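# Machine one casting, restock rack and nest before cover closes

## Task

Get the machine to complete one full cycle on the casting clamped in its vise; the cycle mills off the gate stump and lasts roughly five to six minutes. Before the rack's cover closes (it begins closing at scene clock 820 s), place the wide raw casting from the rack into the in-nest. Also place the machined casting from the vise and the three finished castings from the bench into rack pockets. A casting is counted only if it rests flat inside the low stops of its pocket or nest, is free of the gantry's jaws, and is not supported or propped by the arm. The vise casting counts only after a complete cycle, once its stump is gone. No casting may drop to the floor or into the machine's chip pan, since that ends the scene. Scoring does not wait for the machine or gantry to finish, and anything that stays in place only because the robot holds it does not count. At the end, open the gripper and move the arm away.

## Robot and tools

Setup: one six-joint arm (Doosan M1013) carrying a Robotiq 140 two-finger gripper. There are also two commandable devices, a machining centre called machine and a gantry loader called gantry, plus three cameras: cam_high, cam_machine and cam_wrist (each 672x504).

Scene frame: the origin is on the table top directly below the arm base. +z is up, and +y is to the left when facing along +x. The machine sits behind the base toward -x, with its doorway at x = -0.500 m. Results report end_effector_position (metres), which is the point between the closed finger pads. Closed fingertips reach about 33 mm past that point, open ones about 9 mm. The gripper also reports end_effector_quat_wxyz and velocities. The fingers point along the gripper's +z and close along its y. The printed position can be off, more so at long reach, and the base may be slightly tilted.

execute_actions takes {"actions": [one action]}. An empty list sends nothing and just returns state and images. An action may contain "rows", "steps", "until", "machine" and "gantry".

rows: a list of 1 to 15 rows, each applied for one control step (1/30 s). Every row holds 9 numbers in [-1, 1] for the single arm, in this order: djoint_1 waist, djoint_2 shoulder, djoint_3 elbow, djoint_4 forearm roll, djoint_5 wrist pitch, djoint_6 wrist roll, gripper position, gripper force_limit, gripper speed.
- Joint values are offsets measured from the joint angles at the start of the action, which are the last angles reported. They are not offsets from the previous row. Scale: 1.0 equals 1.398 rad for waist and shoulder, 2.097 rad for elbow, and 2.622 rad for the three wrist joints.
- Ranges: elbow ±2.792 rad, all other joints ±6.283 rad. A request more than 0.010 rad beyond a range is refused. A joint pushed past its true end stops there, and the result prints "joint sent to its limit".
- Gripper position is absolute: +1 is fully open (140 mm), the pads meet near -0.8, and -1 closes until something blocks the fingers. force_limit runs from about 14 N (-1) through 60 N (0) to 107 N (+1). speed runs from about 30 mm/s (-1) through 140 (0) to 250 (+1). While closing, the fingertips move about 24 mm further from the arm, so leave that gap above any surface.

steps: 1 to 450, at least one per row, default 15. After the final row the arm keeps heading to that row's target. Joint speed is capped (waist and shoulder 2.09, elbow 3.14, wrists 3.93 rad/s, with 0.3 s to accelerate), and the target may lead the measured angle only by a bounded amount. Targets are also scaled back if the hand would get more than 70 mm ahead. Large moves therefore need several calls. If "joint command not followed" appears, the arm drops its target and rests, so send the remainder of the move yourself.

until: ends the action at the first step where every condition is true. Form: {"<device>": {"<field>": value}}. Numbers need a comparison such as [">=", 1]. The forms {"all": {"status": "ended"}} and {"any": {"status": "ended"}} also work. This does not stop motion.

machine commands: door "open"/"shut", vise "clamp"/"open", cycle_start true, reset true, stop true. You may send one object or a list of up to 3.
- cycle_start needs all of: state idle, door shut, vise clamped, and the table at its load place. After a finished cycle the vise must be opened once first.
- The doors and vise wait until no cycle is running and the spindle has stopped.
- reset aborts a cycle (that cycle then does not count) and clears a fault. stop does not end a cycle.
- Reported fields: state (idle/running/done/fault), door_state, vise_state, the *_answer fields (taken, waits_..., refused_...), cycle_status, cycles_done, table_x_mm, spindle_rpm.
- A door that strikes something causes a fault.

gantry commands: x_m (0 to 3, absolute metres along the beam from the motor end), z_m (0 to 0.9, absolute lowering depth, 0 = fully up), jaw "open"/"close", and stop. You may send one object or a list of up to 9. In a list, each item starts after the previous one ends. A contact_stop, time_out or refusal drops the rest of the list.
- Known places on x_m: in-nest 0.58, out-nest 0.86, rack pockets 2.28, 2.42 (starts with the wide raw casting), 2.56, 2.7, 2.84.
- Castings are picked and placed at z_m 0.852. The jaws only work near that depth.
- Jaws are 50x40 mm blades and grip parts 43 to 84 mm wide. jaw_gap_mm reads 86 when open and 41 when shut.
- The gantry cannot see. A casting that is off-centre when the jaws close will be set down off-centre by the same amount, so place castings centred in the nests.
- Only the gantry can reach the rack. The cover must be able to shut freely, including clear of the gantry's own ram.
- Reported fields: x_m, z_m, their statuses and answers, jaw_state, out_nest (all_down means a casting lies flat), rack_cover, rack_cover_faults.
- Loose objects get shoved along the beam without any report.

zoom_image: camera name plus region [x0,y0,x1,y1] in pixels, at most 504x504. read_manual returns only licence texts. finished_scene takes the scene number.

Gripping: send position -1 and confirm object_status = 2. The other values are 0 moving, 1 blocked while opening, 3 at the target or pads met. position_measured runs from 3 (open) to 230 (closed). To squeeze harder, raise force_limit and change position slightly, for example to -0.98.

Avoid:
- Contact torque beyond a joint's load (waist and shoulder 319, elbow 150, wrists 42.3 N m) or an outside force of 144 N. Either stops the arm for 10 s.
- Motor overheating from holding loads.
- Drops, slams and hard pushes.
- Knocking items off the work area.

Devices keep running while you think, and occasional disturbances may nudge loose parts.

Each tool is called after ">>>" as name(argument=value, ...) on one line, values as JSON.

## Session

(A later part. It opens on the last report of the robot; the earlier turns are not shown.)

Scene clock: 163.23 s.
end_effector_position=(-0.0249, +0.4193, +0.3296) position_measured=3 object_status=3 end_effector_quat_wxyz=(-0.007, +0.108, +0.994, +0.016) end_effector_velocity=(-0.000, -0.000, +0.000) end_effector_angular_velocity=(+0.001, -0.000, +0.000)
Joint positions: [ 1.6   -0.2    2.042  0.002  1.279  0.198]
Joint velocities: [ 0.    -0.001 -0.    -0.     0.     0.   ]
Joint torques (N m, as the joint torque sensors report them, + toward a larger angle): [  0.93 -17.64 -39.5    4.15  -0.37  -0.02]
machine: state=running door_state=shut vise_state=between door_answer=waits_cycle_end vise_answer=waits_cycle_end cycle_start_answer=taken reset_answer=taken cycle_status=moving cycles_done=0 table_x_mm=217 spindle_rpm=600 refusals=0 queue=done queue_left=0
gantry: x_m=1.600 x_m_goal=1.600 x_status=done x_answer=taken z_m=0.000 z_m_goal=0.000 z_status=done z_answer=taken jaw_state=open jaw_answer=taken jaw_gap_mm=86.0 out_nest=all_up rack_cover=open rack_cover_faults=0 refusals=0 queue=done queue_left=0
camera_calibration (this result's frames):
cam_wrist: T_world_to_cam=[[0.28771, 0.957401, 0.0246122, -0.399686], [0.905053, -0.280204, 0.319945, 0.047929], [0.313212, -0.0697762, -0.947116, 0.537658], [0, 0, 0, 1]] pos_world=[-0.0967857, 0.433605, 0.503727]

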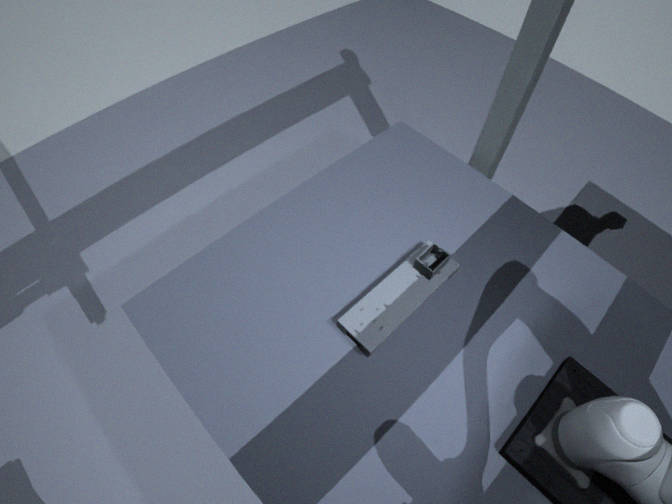

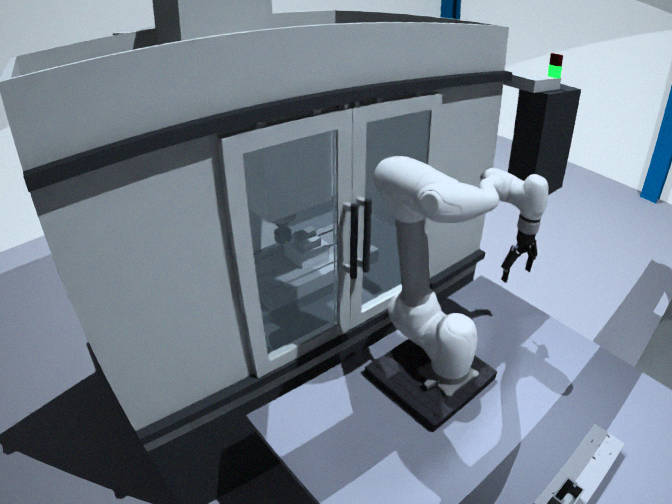

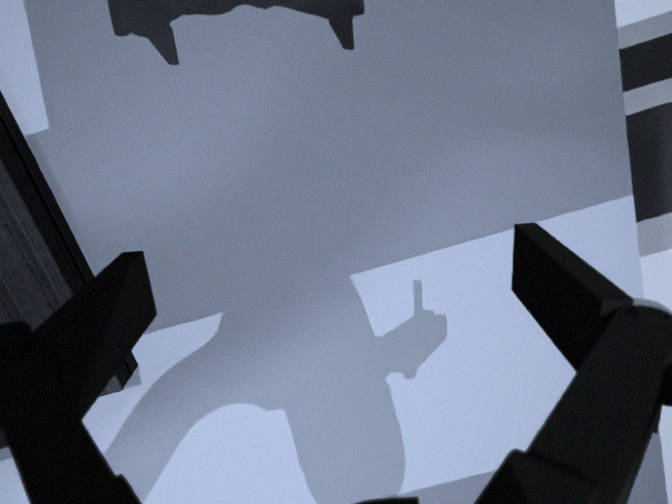

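>>> execute_actions(actions=[{"machine":{"vise":"clamp"},"steps":450}])

>>> execute_actions(actions=[{"steps":450}])

>>> execute_actions(actions=[{"steps":450}])

>>> execute_actions(actions=[{"steps":450}])

>>> execute_actions(actions=[{"steps":450}])

>>> execute_actions(actions=[{"steps":450}])

>>> execute_actions(actions=[{"steps":450}])

>>> execute_actions(actions=[{"steps":450}])

>>> execute_actions(actions=[{"steps":450}])

>>> execute_actions(actions=[{"steps":450,"until":{"machine":{"door_state":"open"}}}])

>>> execute_actions(actions=[{"steps":450,"until":{"machine":{"door_state":"open"}}}])

>>> execute_actions(actions=[{"steps":450,"until":{"machine":{"door_state":"open"}}}])

>>> execute_actions(actions=[{"steps":450,"until":{"machine":{"door_state":"open"}}}])

Scene clock: 189.43 s.
end_effector_position=(-0.0249, +0.4193, +0.3296) position_measured=3 object_status=3 end_effector_quat_wxyz=(-0.007, +0.108, +0.994, +0.016) end_effector_velocity=(+0.000, +0.000, -0.001) end_effector_angular_velocity=(-0.003, +0.000, -0.001)
Joint positions: [ 1.6   -0.2    2.042  0.002  1.279  0.198]
Joint velocities: [-0.001  0.002  0.     0.     0.     0.   ]
Joint torques (N m, as the joint torque sensors report them, + toward a larger angle): [  2.15 -16.25 -41.18   4.41  -0.24   0.2 ]
machine: state=running door_state=shut vise_state=clamped door_answer=waits_cycle_end vise_answer=taken cycle_start_answer=taken reset_answer=taken cycle_status=moving cycles_done=0 table_x_mm=10 spindle_rpm=600 refusals=0 queue=done queue_left=0
gantry: x_m=1.600 x_m_goal=1.600 x_status=done x_answer=taken z_m=0.000 z_m_goal=0.000 z_status=done z_answer=taken jaw_state=open jaw_answer=taken jaw_gap_mm=86.0 out_nest=all_up rack_cover=open rack_cover_faults=0 refusals=0 queue=done queue_left=0
camera_calibration (this result's frames):
cam_wrist: T_world_to_cam=[[0.287709, 0.957402, 0.0246123, -0.399686], [0.905053, -0.280203, 0.319945, 0.0479284], [0.313212, -0.0697756, -0.947116, 0.537658], [0, 0, 0, 1]] pos_world=[-0.0967857, 0.433605, 0.503727]

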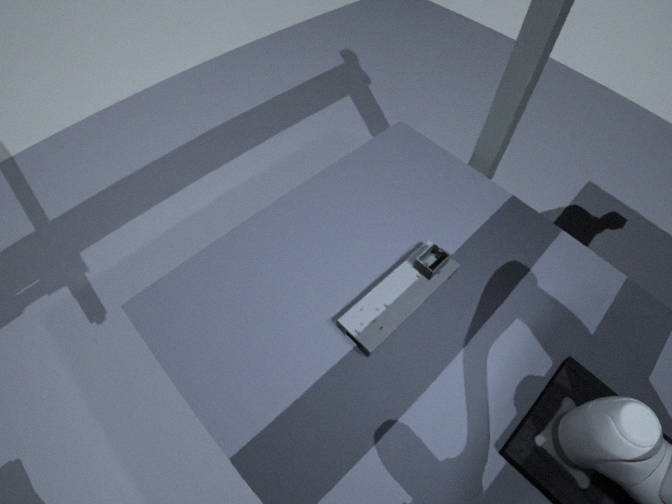

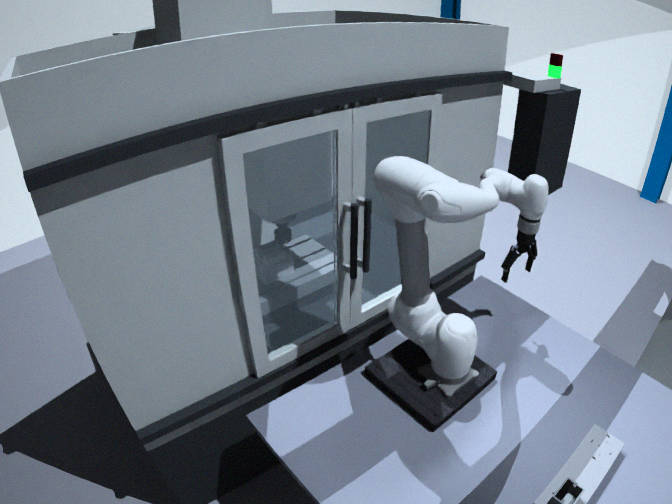

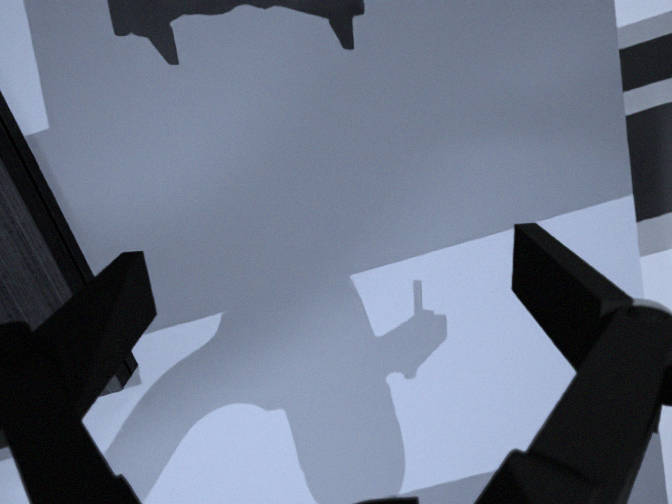

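Scene clock: 204.43 s.
end_effector_position=(-0.0249, +0.4193, +0.3296) position_measured=3 object_status=3 end_effector_quat_wxyz=(-0.007, +0.108, +0.994, +0.016) end_effector_velocity=(+0.000, +0.000, -0.000) end_effector_angular_velocity=(-0.001, +0.000, -0.001)
Joint positions: [ 1.6   -0.2    2.042  0.002  1.279  0.198]
Joint velocities: [-0.001  0.001 -0.    -0.     0.     0.   ]
Joint torques (N m, as the joint torque sensors report them, + toward a larger angle): [  2.97 -17.66 -39.35   4.21   0.11   0.26]
machine: state=running door_state=shut vise_state=clamped door_answer=waits_cycle_end vise_answer=taken cycle_start_answer=taken reset_answer=taken cycle_status=moving cycles_done=0 table_x_mm=111 spindle_rpm=600 refusals=0 queue=done queue_left=0
gantry: x_m=1.600 x_m_goal=1.600 x_status=done x_answer=taken z_m=0.000 z_m_goal=0.000 z_status=done z_answer=taken jaw_state=open jaw_answer=taken jaw_gap_mm=86.0 out_nest=all_up rack_cover=open rack_cover_faults=0 refusals=0 queue=done queue_left=0
camera_calibration (this result's frames):
cam_wrist: T_world_to_cam=[[0.287709, 0.957402, 0.0246125, -0.399686], [0.905053, -0.280203, 0.319945, 0.0479284], [0.313212, -0.0697754, -0.947116, 0.537658], [0, 0, 0, 1]] pos_world=[-0.0967857, 0.433605, 0.503727]

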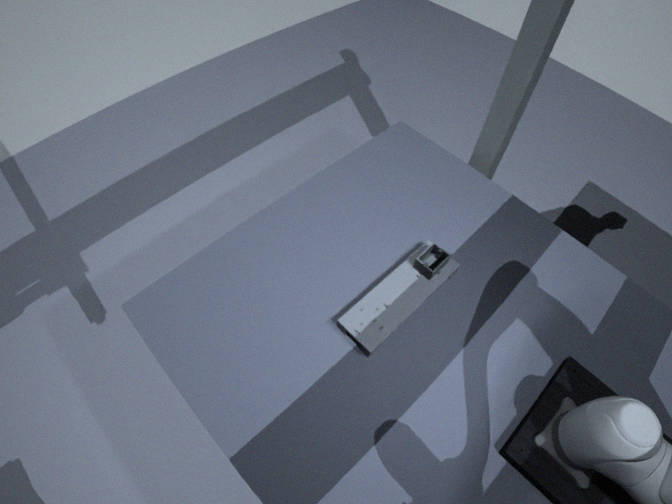

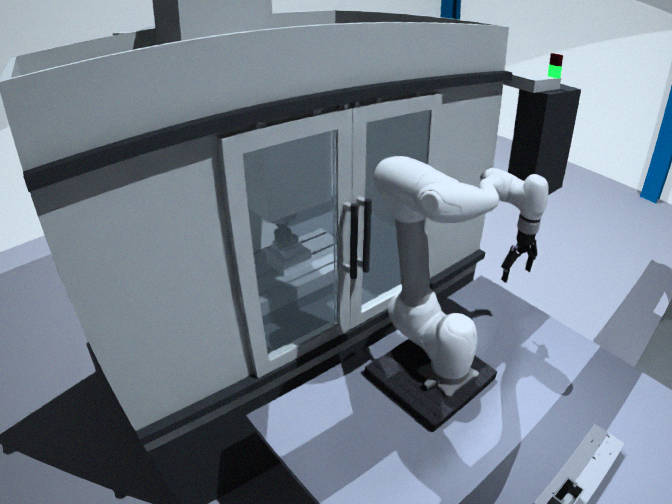

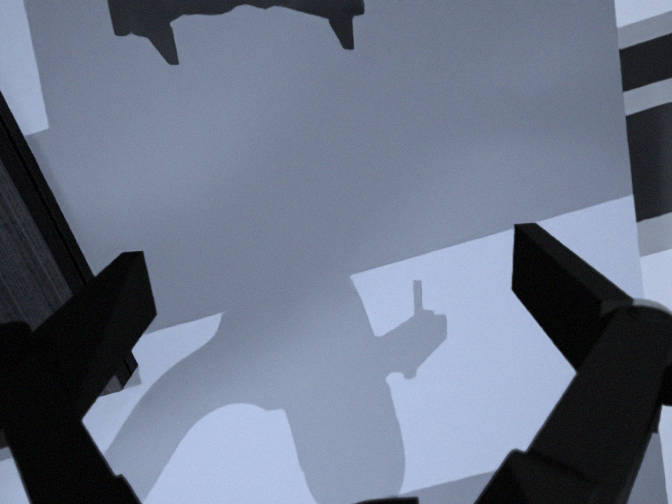

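Scene clock: 219.43 s.
end_effector_position=(-0.0249, +0.4193, +0.3296) position_measured=3 object_status=3 end_effector_quat_wxyz=(-0.007, +0.108, +0.994, +0.016) end_effector_velocity=(-0.000, +0.000, +0.000) end_effector_angular_velocity=(+0.001, +0.000, -0.001)
Joint positions: [ 1.6   -0.2    2.042  0.002  1.279  0.198]
Joint velocities: [ 0.001 -0.    -0.     0.    -0.     0.001]
Joint torques (N m, as the joint torque sensors report them, + toward a larger angle): [  0.49 -18.51 -39.94   4.16  -0.03   0.31]
machine: state=running door_state=shut vise_state=clamped door_answer=waits_cycle_end vise_answer=taken cycle_start_answer=taken reset_answer=taken cycle_status=moving cycles_done=0 table_x_mm=229 spindle_rpm=600 refusals=0 queue=done queue_left=0
gantry: x_m=1.600 x_m_goal=1.600 x_status=done x_answer=taken z_m=0.000 z_m_goal=0.000 z_status=done z_answer=taken jaw_state=open jaw_answer=taken jaw_gap_mm=86.0 out_nest=all_up rack_cover=open rack_cover_faults=0 refusals=0 queue=done queue_left=0
camera_calibration (this result's frames):
cam_wrist: T_world_to_cam=[[0.287709, 0.957402, 0.0246124, -0.399686], [0.905053, -0.280203, 0.319945, 0.0479284], [0.313212, -0.0697754, -0.947116, 0.537658], [0, 0, 0, 1]] pos_world=[-0.0967857, 0.433605, 0.503727]

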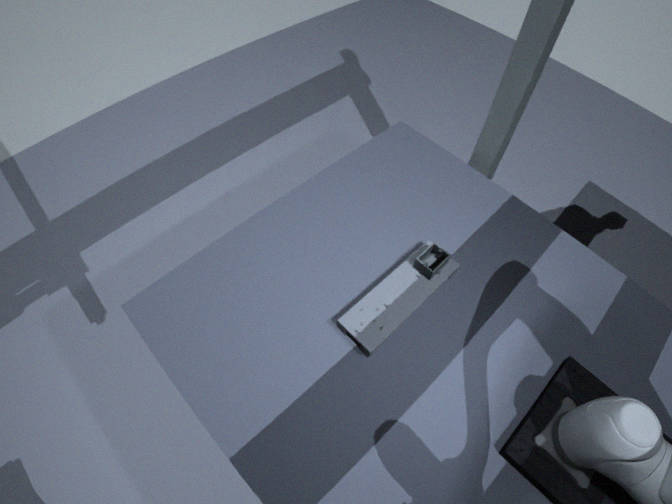

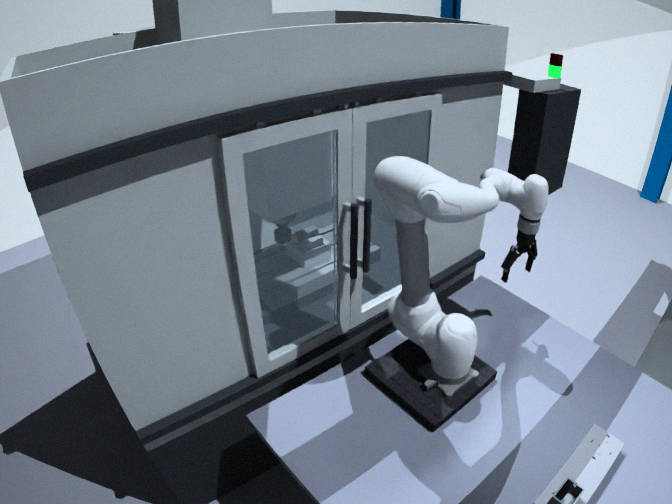

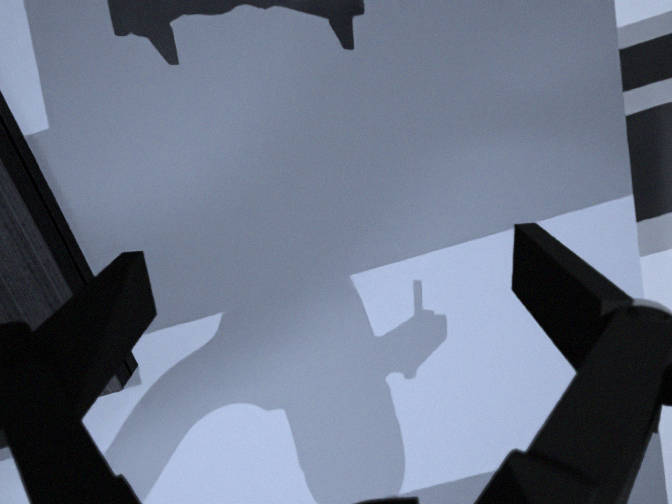

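Scene clock: 234.43 s.
end_effector_position=(-0.0249, +0.4193, +0.3296) position_measured=3 object_status=3 end_effector_quat_wxyz=(-0.007, +0.108, +0.994, +0.016) end_effector_velocity=(-0.000, -0.000, +0.000) end_effector_angular_velocity=(+0.000, -0.000, +0.001)
Joint positions: [ 1.6   -0.2    2.042  0.002  1.279  0.198]
Joint velocities: [ 0. -0.  0. -0.  0. -0.]
Joint torques (N m, as the joint torque sensors report them, + toward a larger angle): [  1.54 -15.82 -39.64   4.67  -0.44   0.1 ]
machine: state=running door_state=shut vise_state=clamped door_answer=waits_cycle_end vise_answer=taken cycle_start_answer=taken reset_answer=taken cycle_status=moving cycles_done=0 table_x_mm=329 spindle_rpm=600 refusals=0 queue=done queue_left=0
gantry: x_m=1.600 x_m_goal=1.600 x_status=done x_answer=taken z_m=0.000 z_m_goal=0.000 z_status=done z_answer=taken jaw_state=open jaw_answer=taken jaw_gap_mm=86.0 out_nest=all_up rack_cover=open rack_cover_faults=0 refusals=0 queue=done queue_left=0
camera_calibration (this result's frames):
cam_wrist: T_world_to_cam=[[0.287709, 0.957402, 0.0246124, -0.399686], [0.905053, -0.280203, 0.319945, 0.0479284], [0.313212, -0.0697755, -0.947116, 0.537658], [0, 0, 0, 1]] pos_world=[-0.0967857, 0.433605, 0.503727]

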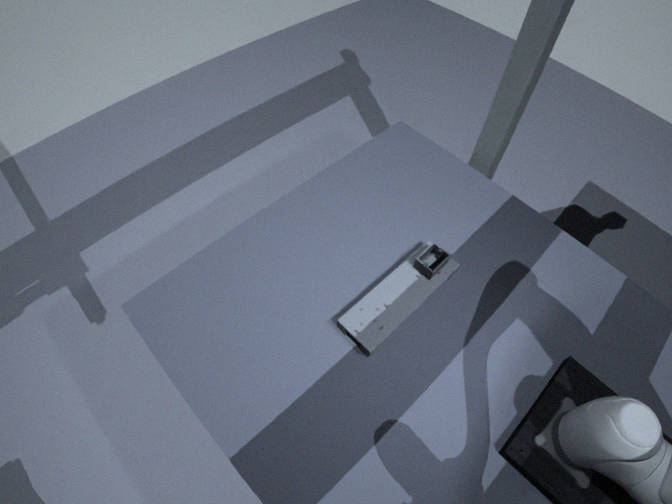

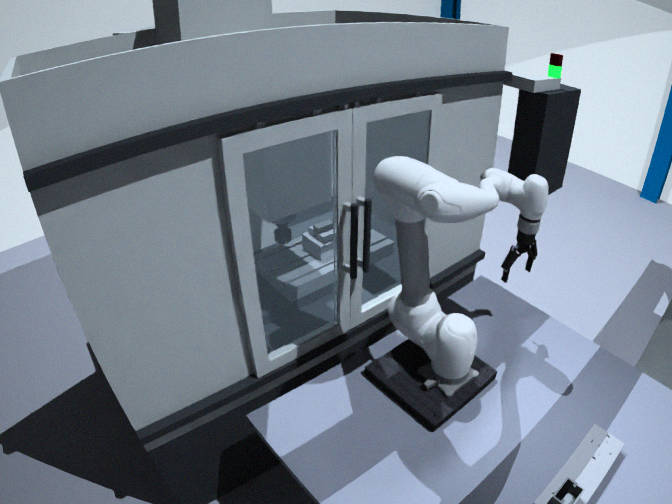

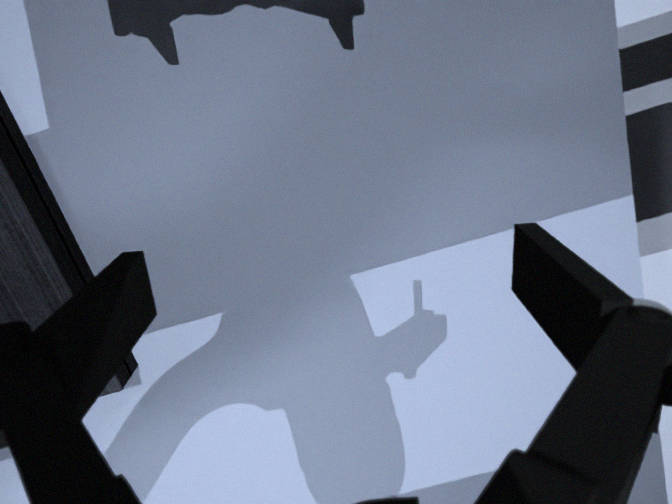

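Scene clock: 249.43 s.
end_effector_position=(-0.0249, +0.4193, +0.3296) position_measured=3 object_status=3 end_effector_quat_wxyz=(-0.007, +0.108, +0.994, +0.016) end_effector_velocity=(-0.000, +0.000, -0.000) end_effector_angular_velocity=(-0.000, -0.000, +0.000)
Joint positions: [ 1.6   -0.2    2.042  0.002  1.279  0.198]
Joint velocities: [ 0.001  0.001  0.    -0.    -0.001  0.   ]
Joint torques (N m, as the joint torque sensors report them, + toward a larger angle): [  1.57 -18.73 -40.04   5.    -0.06   0.34]
machine: state=running door_state=shut vise_state=clamped door_answer=waits_cycle_end vise_answer=taken cycle_start_answer=taken reset_answer=taken cycle_status=moving cycles_done=0 table_x_mm=211 spindle_rpm=600 refusals=0 queue=done queue_left=0
gantry: x_m=1.600 x_m_goal=1.600 x_status=done x_answer=taken z_m=0.000 z_m_goal=0.000 z_status=done z_answer=taken jaw_state=open jaw_answer=taken jaw_gap_mm=86.0 out_nest=all_up rack_cover=open rack_cover_faults=0 refusals=0 queue=done queue_left=0
camera_calibration (this result's frames):
cam_wrist: T_world_to_cam=[[0.287709, 0.957402, 0.0246123, -0.399686], [0.905053, -0.280203, 0.319945, 0.0479283], [0.313212, -0.0697756, -0.947116, 0.537658], [0, 0, 0, 1]] pos_world=[-0.0967857, 0.433605, 0.503727]

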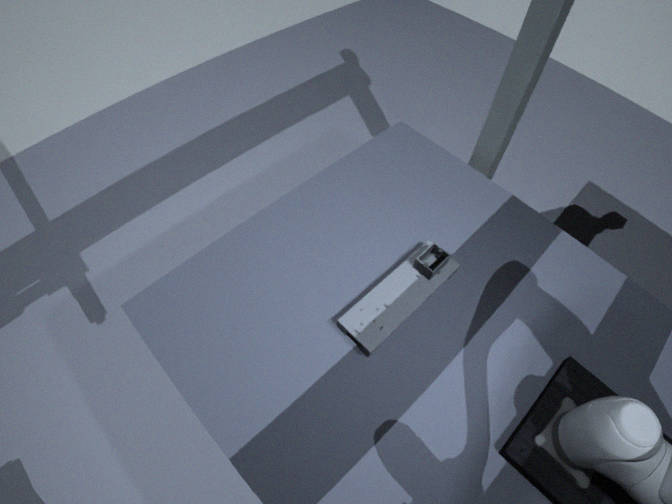

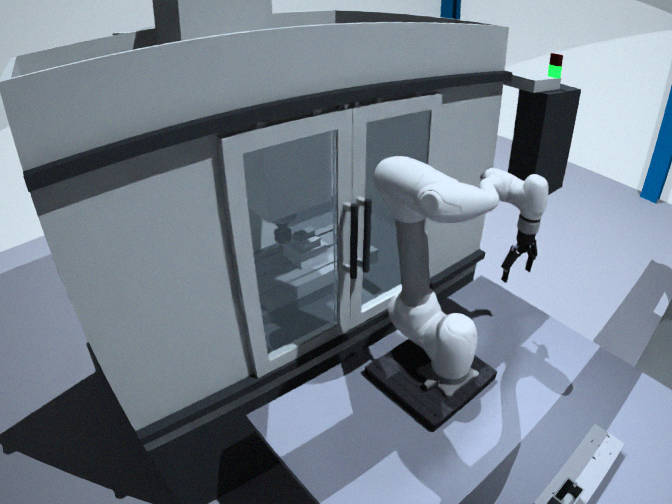

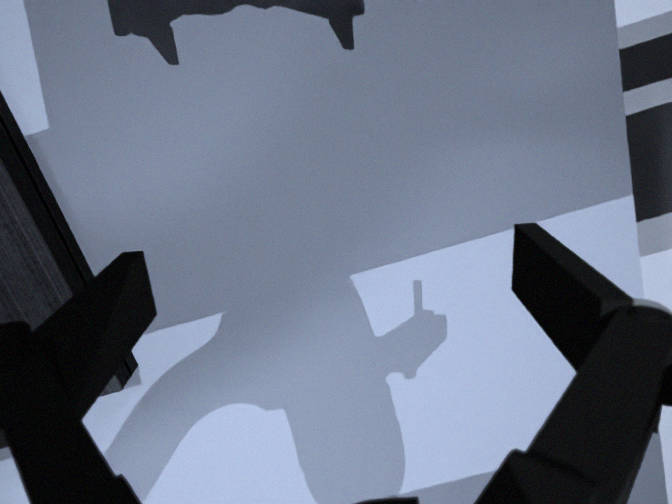

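Scene clock: 264.43 s.
end_effector_position=(-0.0249, +0.4193, +0.3296) position_measured=3 object_status=3 end_effector_quat_wxyz=(-0.007, +0.108, +0.994, +0.016) end_effector_velocity=(-0.000, -0.000, +0.001) end_effector_angular_velocity=(+0.001, -0.000, +0.000)
Joint positions: [ 1.6   -0.2    2.042  0.002  1.279  0.198]
Joint velocities: [ 0.    -0.001 -0.    -0.     0.    -0.   ]
Joint torques (N m, as the joint torque sensors report them, + toward a larger angle): [  1.3  -20.62 -39.61   4.55  -0.23  -0.19]
machine: state=running door_state=shut vise_state=clamped door_answer=waits_cycle_end vise_answer=taken cycle_start_answer=taken reset_answer=taken cycle_status=moving cycles_done=0 table_x_mm=93 spindle_rpm=600 refusals=0 queue=done queue_left=0
gantry: x_m=1.600 x_m_goal=1.600 x_status=done x_answer=taken z_m=0.000 z_m_goal=0.000 z_status=done z_answer=taken jaw_state=open jaw_answer=taken jaw_gap_mm=86.0 out_nest=all_up rack_cover=open rack_cover_faults=0 refusals=0 queue=done queue_left=0
camera_calibration (this result's frames):
cam_wrist: T_world_to_cam=[[0.287709, 0.957402, 0.0246123, -0.399686], [0.905053, -0.280203, 0.319945, 0.0479284], [0.313212, -0.0697756, -0.947116, 0.537658], [0, 0, 0, 1]] pos_world=[-0.0967857, 0.433605, 0.503727]

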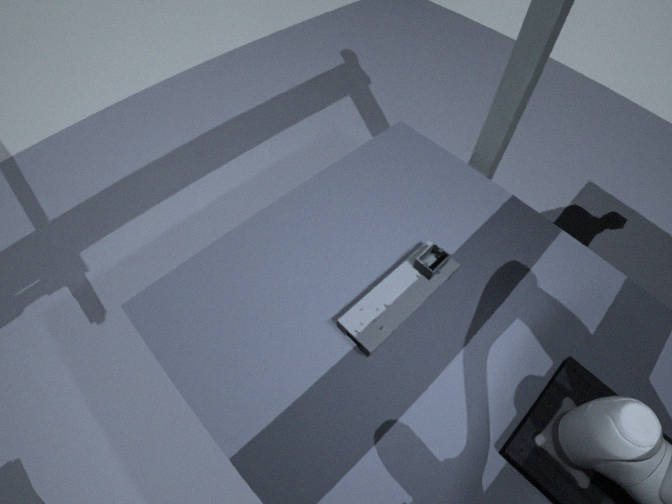

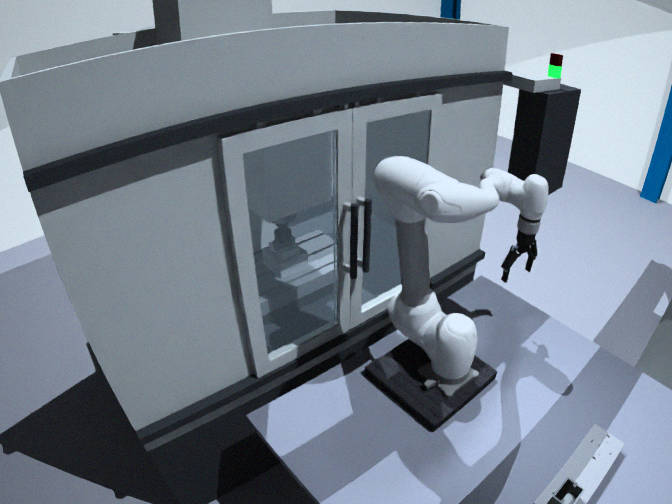

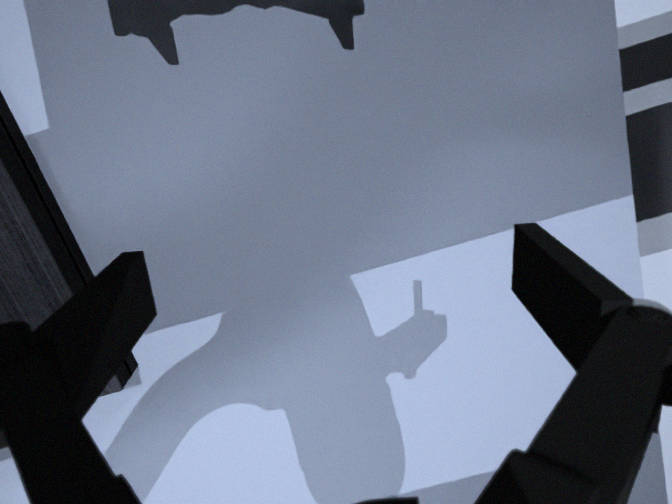

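Scene clock: 279.43 s.
end_effector_position=(-0.0249, +0.4193, +0.3296) position_measured=3 object_status=3 end_effector_quat_wxyz=(-0.007, +0.108, +0.994, +0.016) end_effector_velocity=(-0.000, +0.000, -0.000) end_effector_angular_velocity=(+0.000, +0.000, -0.001)
Joint positions: [ 1.6   -0.2    2.042  0.002  1.279  0.198]
Joint velocities: [-0.  0. -0.  0. -0.  0.]
Joint torques (N m, as the joint torque sensors report them, + toward a larger angle): [  2.22 -18.49 -39.65   4.55   0.01  -0.16]
machine: state=running door_state=shut vise_state=clamped door_answer=waits_cycle_end vise_answer=taken cycle_start_answer=taken reset_answer=taken cycle_status=moving cycles_done=0 table_x_mm=29 spindle_rpm=600 refusals=0 queue=done queue_left=0
gantry: x_m=1.600 x_m_goal=1.600 x_status=done x_answer=taken z_m=0.000 z_m_goal=0.000 z_status=done z_answer=taken jaw_state=open jaw_answer=taken jaw_gap_mm=86.0 out_nest=all_up rack_cover=open rack_cover_faults=0 refusals=0 queue=done queue_left=0
camera_calibration (this result's frames):
cam_wrist: T_world_to_cam=[[0.287709, 0.957402, 0.0246124, -0.399686], [0.905053, -0.280203, 0.319945, 0.0479284], [0.313212, -0.0697755, -0.947116, 0.537658], [0, 0, 0, 1]] pos_world=[-0.0967856, 0.433605, 0.503727]

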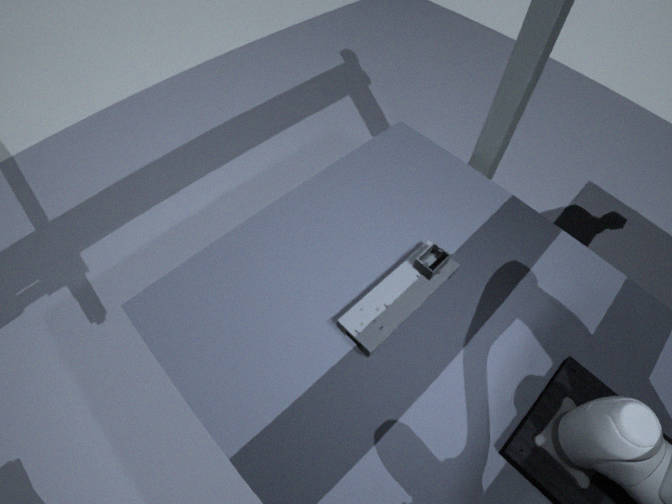

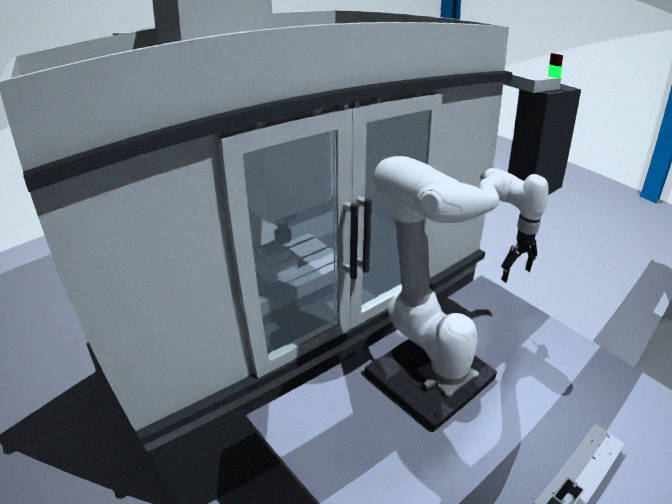

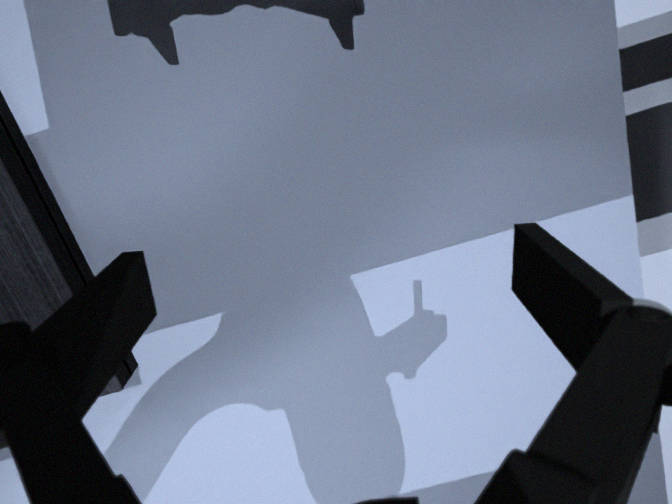

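Scene clock: 294.43 s.
end_effector_position=(-0.0249, +0.4193, +0.3296) position_measured=3 object_status=3 end_effector_quat_wxyz=(-0.007, +0.108, +0.994, +0.016) end_effector_velocity=(-0.000, -0.000, +0.000) end_effector_angular_velocity=(+0.001, +0.000, +0.001)
Joint positions: [ 1.6   -0.2    2.042  0.002  1.279  0.198]
Joint velocities: [ 0.    -0.001  0.     0.    -0.    -0.   ]
Joint torques (N m, as the joint torque sensors report them, + toward a larger angle): [  3.56 -19.7  -39.43   4.49  -0.09   0.03]
machine: state=running door_state=shut vise_state=clamped door_answer=waits_cycle_end vise_answer=taken cycle_start_answer=taken reset_answer=taken cycle_status=moving cycles_done=0 table_x_mm=147 spindle_rpm=600 refusals=0 queue=done queue_left=0
gantry: x_m=1.600 x_m_goal=1.600 x_status=done x_answer=taken z_m=0.000 z_m_goal=0.000 z_status=done z_answer=taken jaw_state=open jaw_answer=taken jaw_gap_mm=86.0 out_nest=all_up rack_cover=open rack_cover_faults=0 refusals=0 queue=done queue_left=0
camera_calibration (this result's frames):
cam_wrist: T_world_to_cam=[[0.287709, 0.957402, 0.0246124, -0.399686], [0.905053, -0.280203, 0.319945, 0.0479283], [0.313213, -0.0697756, -0.947116, 0.537658], [0, 0, 0, 1]] pos_world=[-0.0967856, 0.433605, 0.503727]

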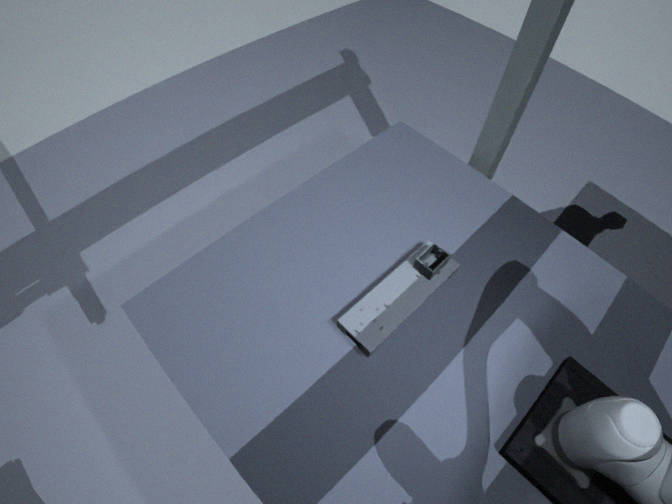

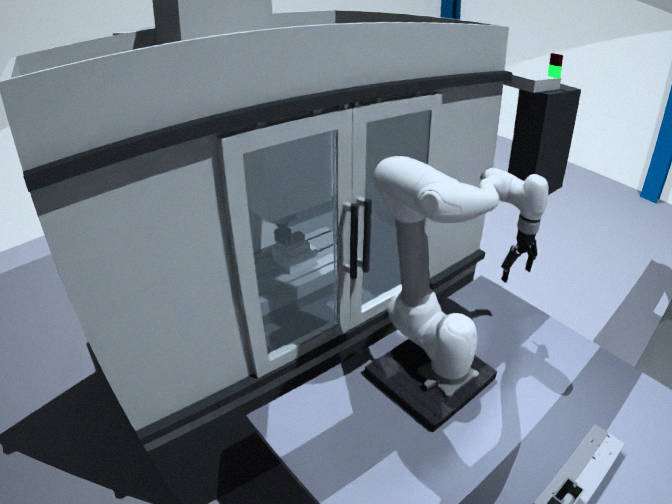

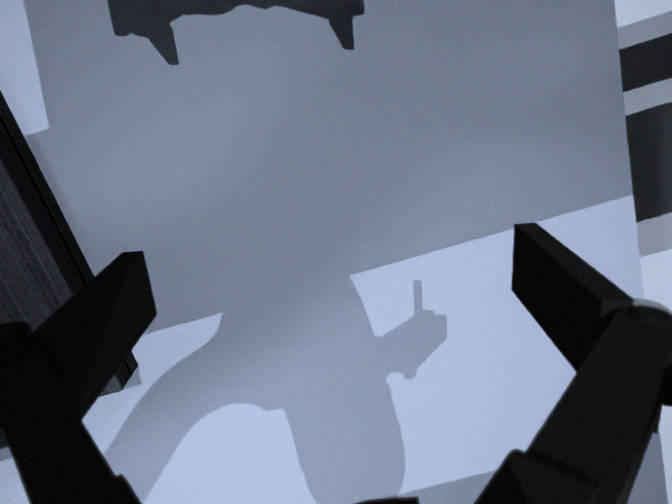

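Scene clock: 309.43 s.
end_effector_position=(-0.0249, +0.4193, +0.3296) position_measured=3 object_status=3 end_effector_quat_wxyz=(-0.007, +0.108, +0.994, +0.016) end_effector_velocity=(-0.000, -0.000, -0.000) end_effector_angular_velocity=(+0.000, +0.000, +0.001)
Joint positions: [ 1.6   -0.2    2.042  0.002  1.279  0.198]
Joint velocities: [-0.    -0.     0.     0.    -0.    -0.001]
Joint torques (N m, as the joint torque sensors report them, + toward a larger angle): [  1.71 -18.77 -38.51   4.41   0.02   0.07]
machine: state=running door_state=shut vise_state=clamped door_answer=waits_cycle_end vise_answer=taken cycle_start_answer=taken reset_answer=taken cycle_status=moving cycles_done=0 table_x_mm=265 spindle_rpm=600 refusals=0 queue=done queue_left=0
gantry: x_m=1.600 x_m_goal=1.600 x_status=done x_answer=taken z_m=0.000 z_m_goal=0.000 z_status=done z_answer=taken jaw_state=open jaw_answer=taken jaw_gap_mm=86.0 out_nest=all_up rack_cover=open rack_cover_faults=0 refusals=0 queue=done queue_left=0
camera_calibration (this result's frames):
cam_wrist: T_world_to_cam=[[0.287709, 0.957402, 0.0246126, -0.399686], [0.905053, -0.280203, 0.319945, 0.0479284], [0.313212, -0.0697753, -0.947116, 0.537658], [0, 0, 0, 1]] pos_world=[-0.0967857, 0.433605, 0.503727]

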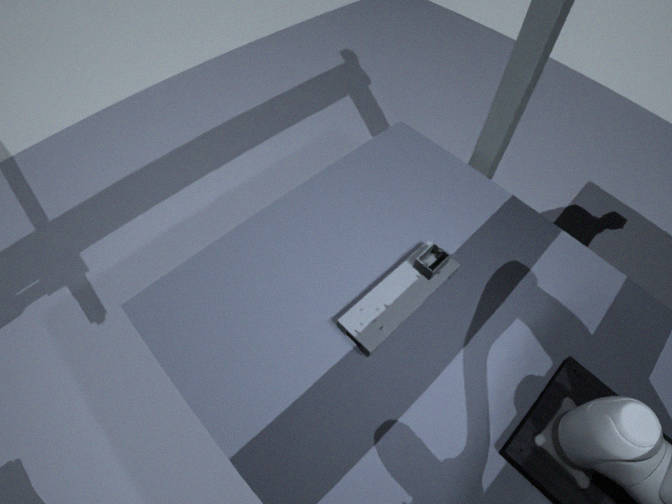

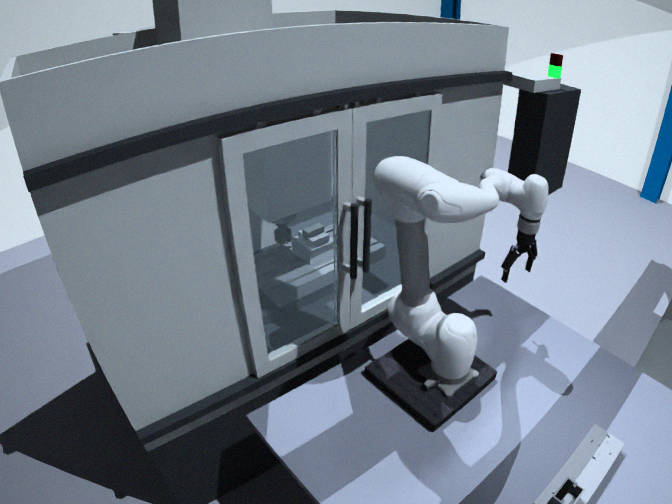

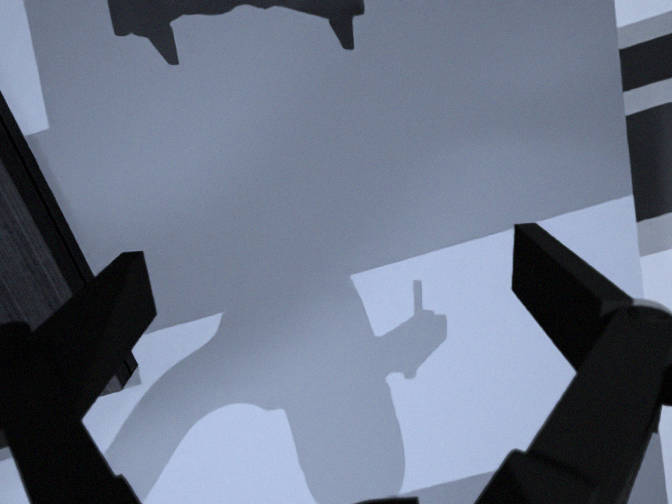

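Scene clock: 324.43 s.
end_effector_position=(-0.0249, +0.4193, +0.3296) position_measured=3 object_status=3 end_effector_quat_wxyz=(-0.007, +0.108, +0.994, +0.016) end_effector_velocity=(+0.000, +0.000, -0.001) end_effector_angular_velocity=(-0.001, +0.000, -0.000)
Joint positions: [ 1.6   -0.2    2.042  0.002  1.279  0.198]
Joint velocities: [-0.001  0.001  0.     0.     0.    -0.   ]
Joint torques (N m, as the joint torque sensors report them, + toward a larger angle): [  0.25 -16.93 -38.66   4.6    0.17   0.3 ]
machine: state=running door_state=shut vise_state=clamped door_answer=waits_cycle_end vise_answer=taken cycle_start_answer=taken reset_answer=taken cycle_status=moving cycles_done=0 table_x_mm=293 spindle_rpm=600 refusals=0 queue=done queue_left=0
gantry: x_m=1.600 x_m_goal=1.600 x_status=done x_answer=taken z_m=0.000 z_m_goal=0.000 z_status=done z_answer=taken jaw_state=open jaw_answer=taken jaw_gap_mm=86.0 out_nest=all_up rack_cover=open rack_cover_faults=0 refusals=0 queue=done queue_left=0
camera_calibration (this result's frames):
cam_wrist: T_world_to_cam=[[0.287709, 0.957402, 0.0246125, -0.399686], [0.905053, -0.280203, 0.319945, 0.0479285], [0.313212, -0.0697754, -0.947116, 0.537658], [0, 0, 0, 1]] pos_world=[-0.0967857, 0.433605, 0.503727]

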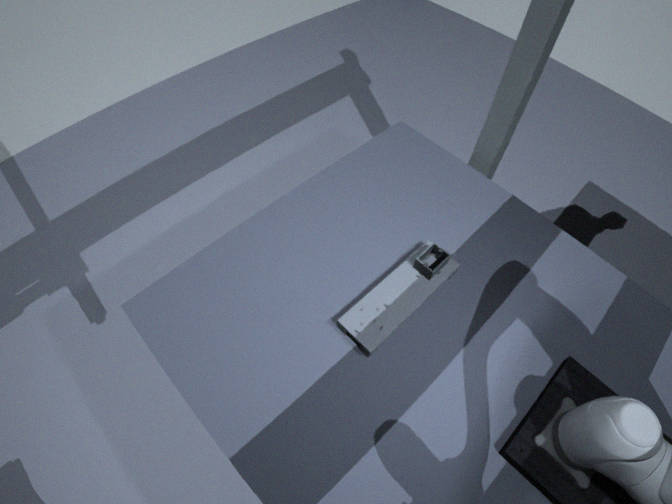

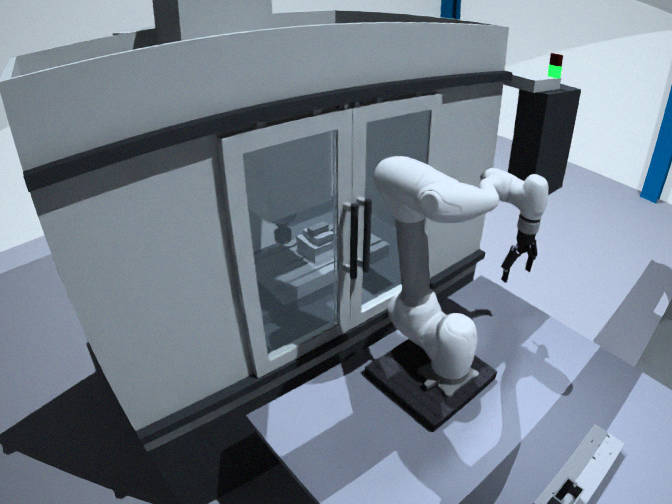

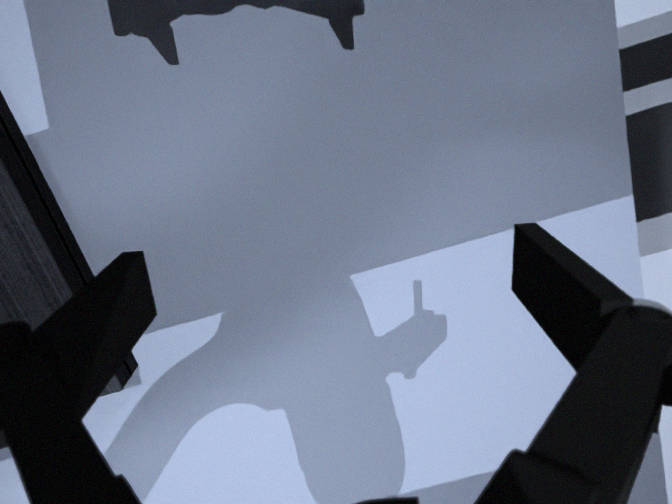

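Scene clock: 339.43 s.
end_effector_position=(-0.0249, +0.4193, +0.3296) position_measured=3 object_status=3 end_effector_quat_wxyz=(-0.007, +0.108, +0.994, +0.016) end_effector_velocity=(+0.000, -0.000, +0.000) end_effector_angular_velocity=(+0.001, -0.000, +0.000)
Joint positions: [ 1.6   -0.2    2.042  0.002  1.279  0.198]
Joint velocities: [-0.    -0.001  0.    -0.    -0.    -0.   ]
Joint torques (N m, as the joint torque sensors report them, + toward a larger angle): [  2.67 -17.54 -40.05   4.56   0.39   0.16]
machine: state=running door_state=shut vise_state=clamped door_answer=waits_cycle_end vise_answer=taken cycle_start_answer=taken reset_answer=taken cycle_status=moving cycles_done=0 table_x_mm=175 spindle_rpm=600 refusals=0 queue=done queue_left=0
gantry: x_m=1.600 x_m_goal=1.600 x_status=done x_answer=taken z_m=0.000 z_m_goal=0.000 z_status=done z_answer=taken jaw_state=open jaw_answer=taken jaw_gap_mm=86.0 out_nest=all_up rack_cover=open rack_cover_faults=0 refusals=0 queue=done queue_left=0
camera_calibration (this result's frames):
cam_wrist: T_world_to_cam=[[0.287709, 0.957402, 0.0246127, -0.399686], [0.905053, -0.280203, 0.319945, 0.0479285], [0.313212, -0.0697752, -0.947116, 0.537658], [0, 0, 0, 1]] pos_world=[-0.0967857, 0.433605, 0.503727]

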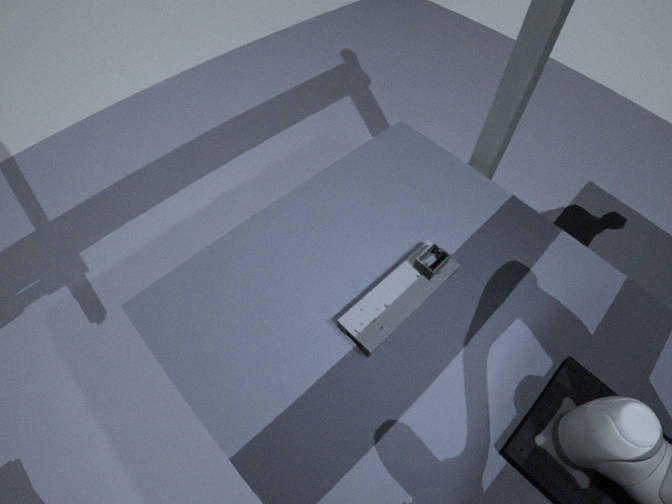

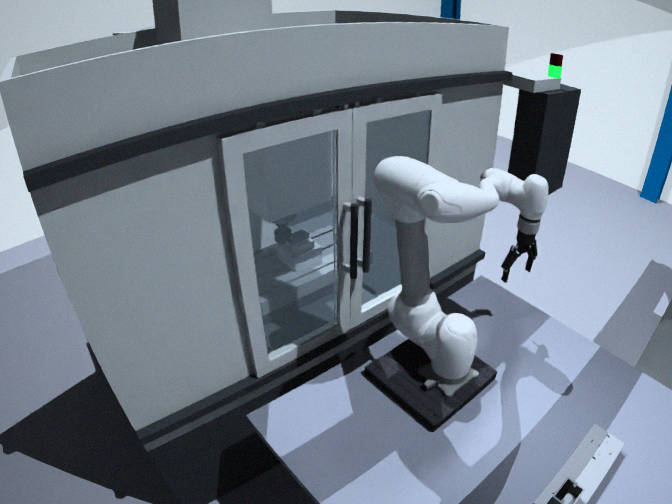

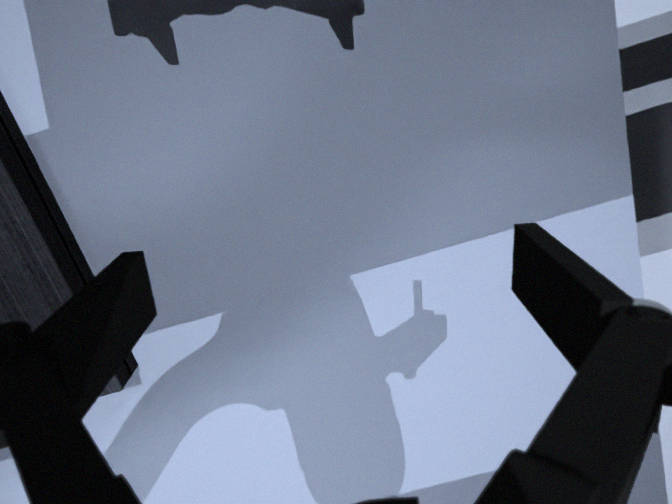

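Scene clock: 354.43 s.
end_effector_position=(-0.0249, +0.4193, +0.3296) position_measured=3 object_status=3 end_effector_quat_wxyz=(-0.007, +0.108, +0.994, +0.016) end_effector_velocity=(+0.000, +0.000, -0.000) end_effector_angular_velocity=(-0.001, -0.000, -0.000)
Joint positions: [ 1.6   -0.2    2.042  0.002  1.279  0.198]
Joint velocities: [ 0.     0.001  0.    -0.     0.     0.   ]
Joint torques (N m, as the joint torque sensors report them, + toward a larger angle): [  1.44 -17.22 -42.6    4.61   0.02   0.  ]
machine: state=running door_state=shut vise_state=clamped door_answer=waits_cycle_end vise_answer=taken cycle_start_answer=taken reset_answer=taken cycle_status=moving cycles_done=0 table_x_mm=57 spindle_rpm=600 refusals=0 queue=done queue_left=0
gantry: x_m=1.600 x_m_goal=1.600 x_status=done x_answer=taken z_m=0.000 z_m_goal=0.000 z_status=done z_answer=taken jaw_state=open jaw_answer=taken jaw_gap_mm=86.0 out_nest=all_up rack_cover=open rack_cover_faults=0 refusals=0 queue=done queue_left=0
camera_calibration (this result's frames):
cam_wrist: T_world_to_cam=[[0.287709, 0.957402, 0.0246125, -0.399686], [0.905053, -0.280203, 0.319945, 0.0479284], [0.313212, -0.0697753, -0.947116, 0.537658], [0, 0, 0, 1]] pos_world=[-0.0967857, 0.433605, 0.503727]

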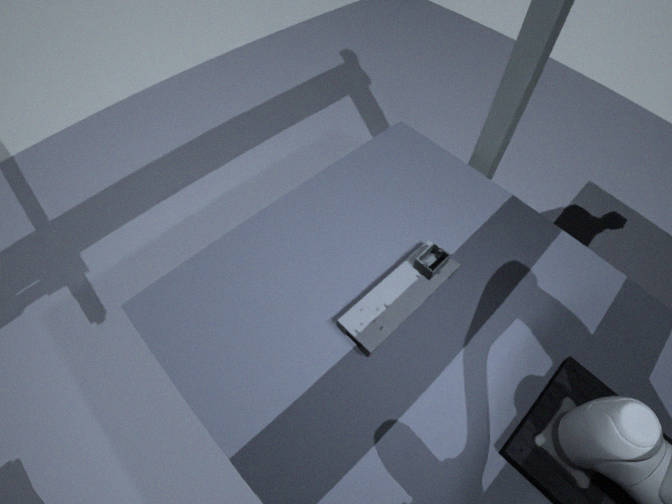

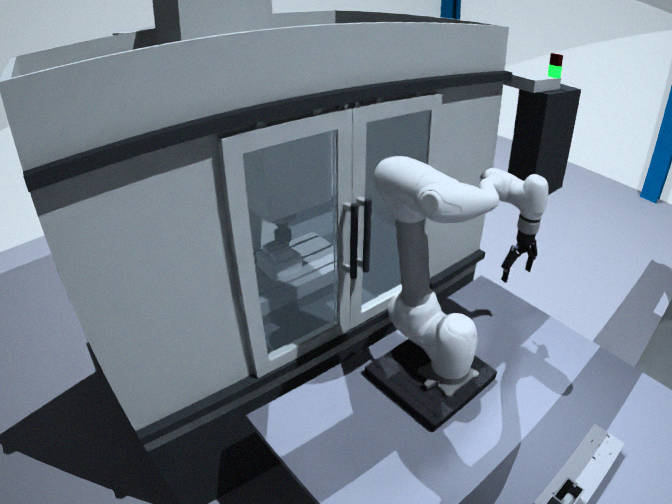

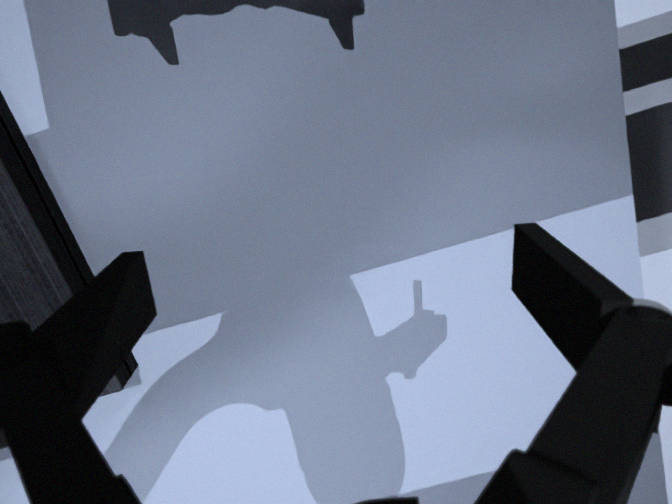

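Scene clock: 363.50 s.
end_effector_position=(-0.0249, +0.4193, +0.3296) position_measured=3 object_status=3 end_effector_quat_wxyz=(-0.007, +0.108, +0.994, +0.016) end_effector_velocity=(-0.000, -0.000, +0.000) end_effector_angular_velocity=(+0.000, +0.000, +0.001)
Joint positions: [ 1.6   -0.2    2.042  0.002  1.279  0.198]
Joint velocities: [ 0. -0. -0.  0. -0. -0.]
Joint torques (N m, as the joint torque sensors report them, + toward a larger angle): [  2.88 -18.99 -39.23   4.61   0.08  -0.01]
machine: state=done door_state=open vise_state=clamped door_answer=taken vise_answer=taken cycle_start_answer=taken reset_answer=taken cycle_status=done cycles_done=1 table_x_mm=0 spindle_rpm=0 refusals=0 queue=done queue_left=0
gantry: x_m=1.600 x_m_goal=1.600 x_status=done x_answer=taken z_m=0.000 z_m_goal=0.000 z_status=done z_answer=taken jaw_state=open jaw_answer=taken jaw_gap_mm=86.0 out_nest=all_up rack_cover=open rack_cover_faults=0 refusals=0 queue=done queue_left=0
camera_calibration (this result's frames):
cam_wrist: T_world_to_cam=[[0.287709, 0.957402, 0.0246126, -0.399686], [0.905053, -0.280203, 0.319945, 0.0479286], [0.313212, -0.0697753, -0.947116, 0.537658], [0, 0, 0, 1]] pos_world=[-0.0967857, 0.433605, 0.503727]

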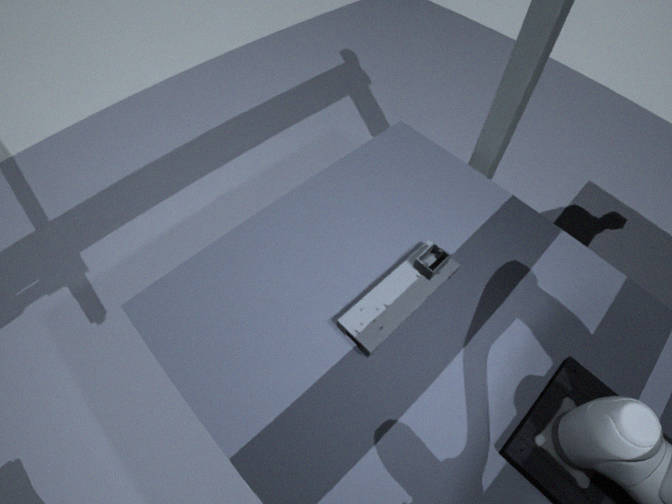

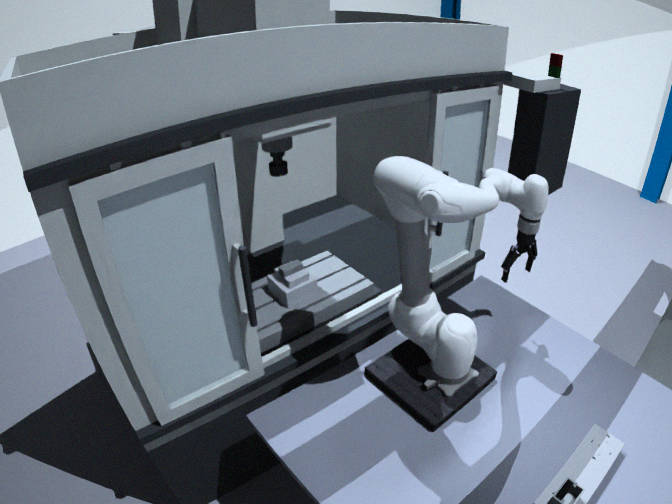

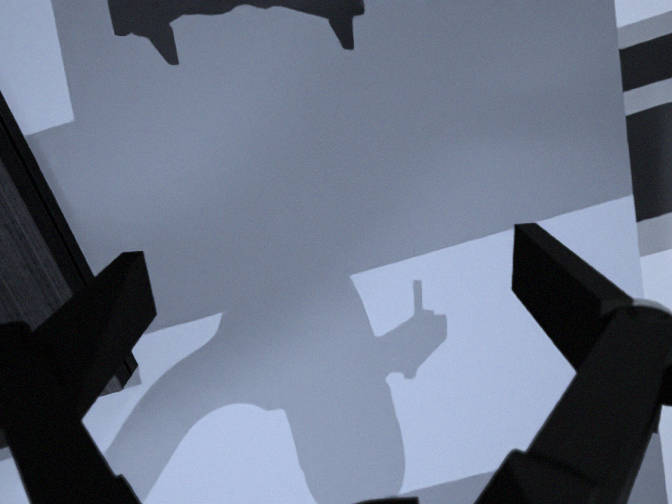

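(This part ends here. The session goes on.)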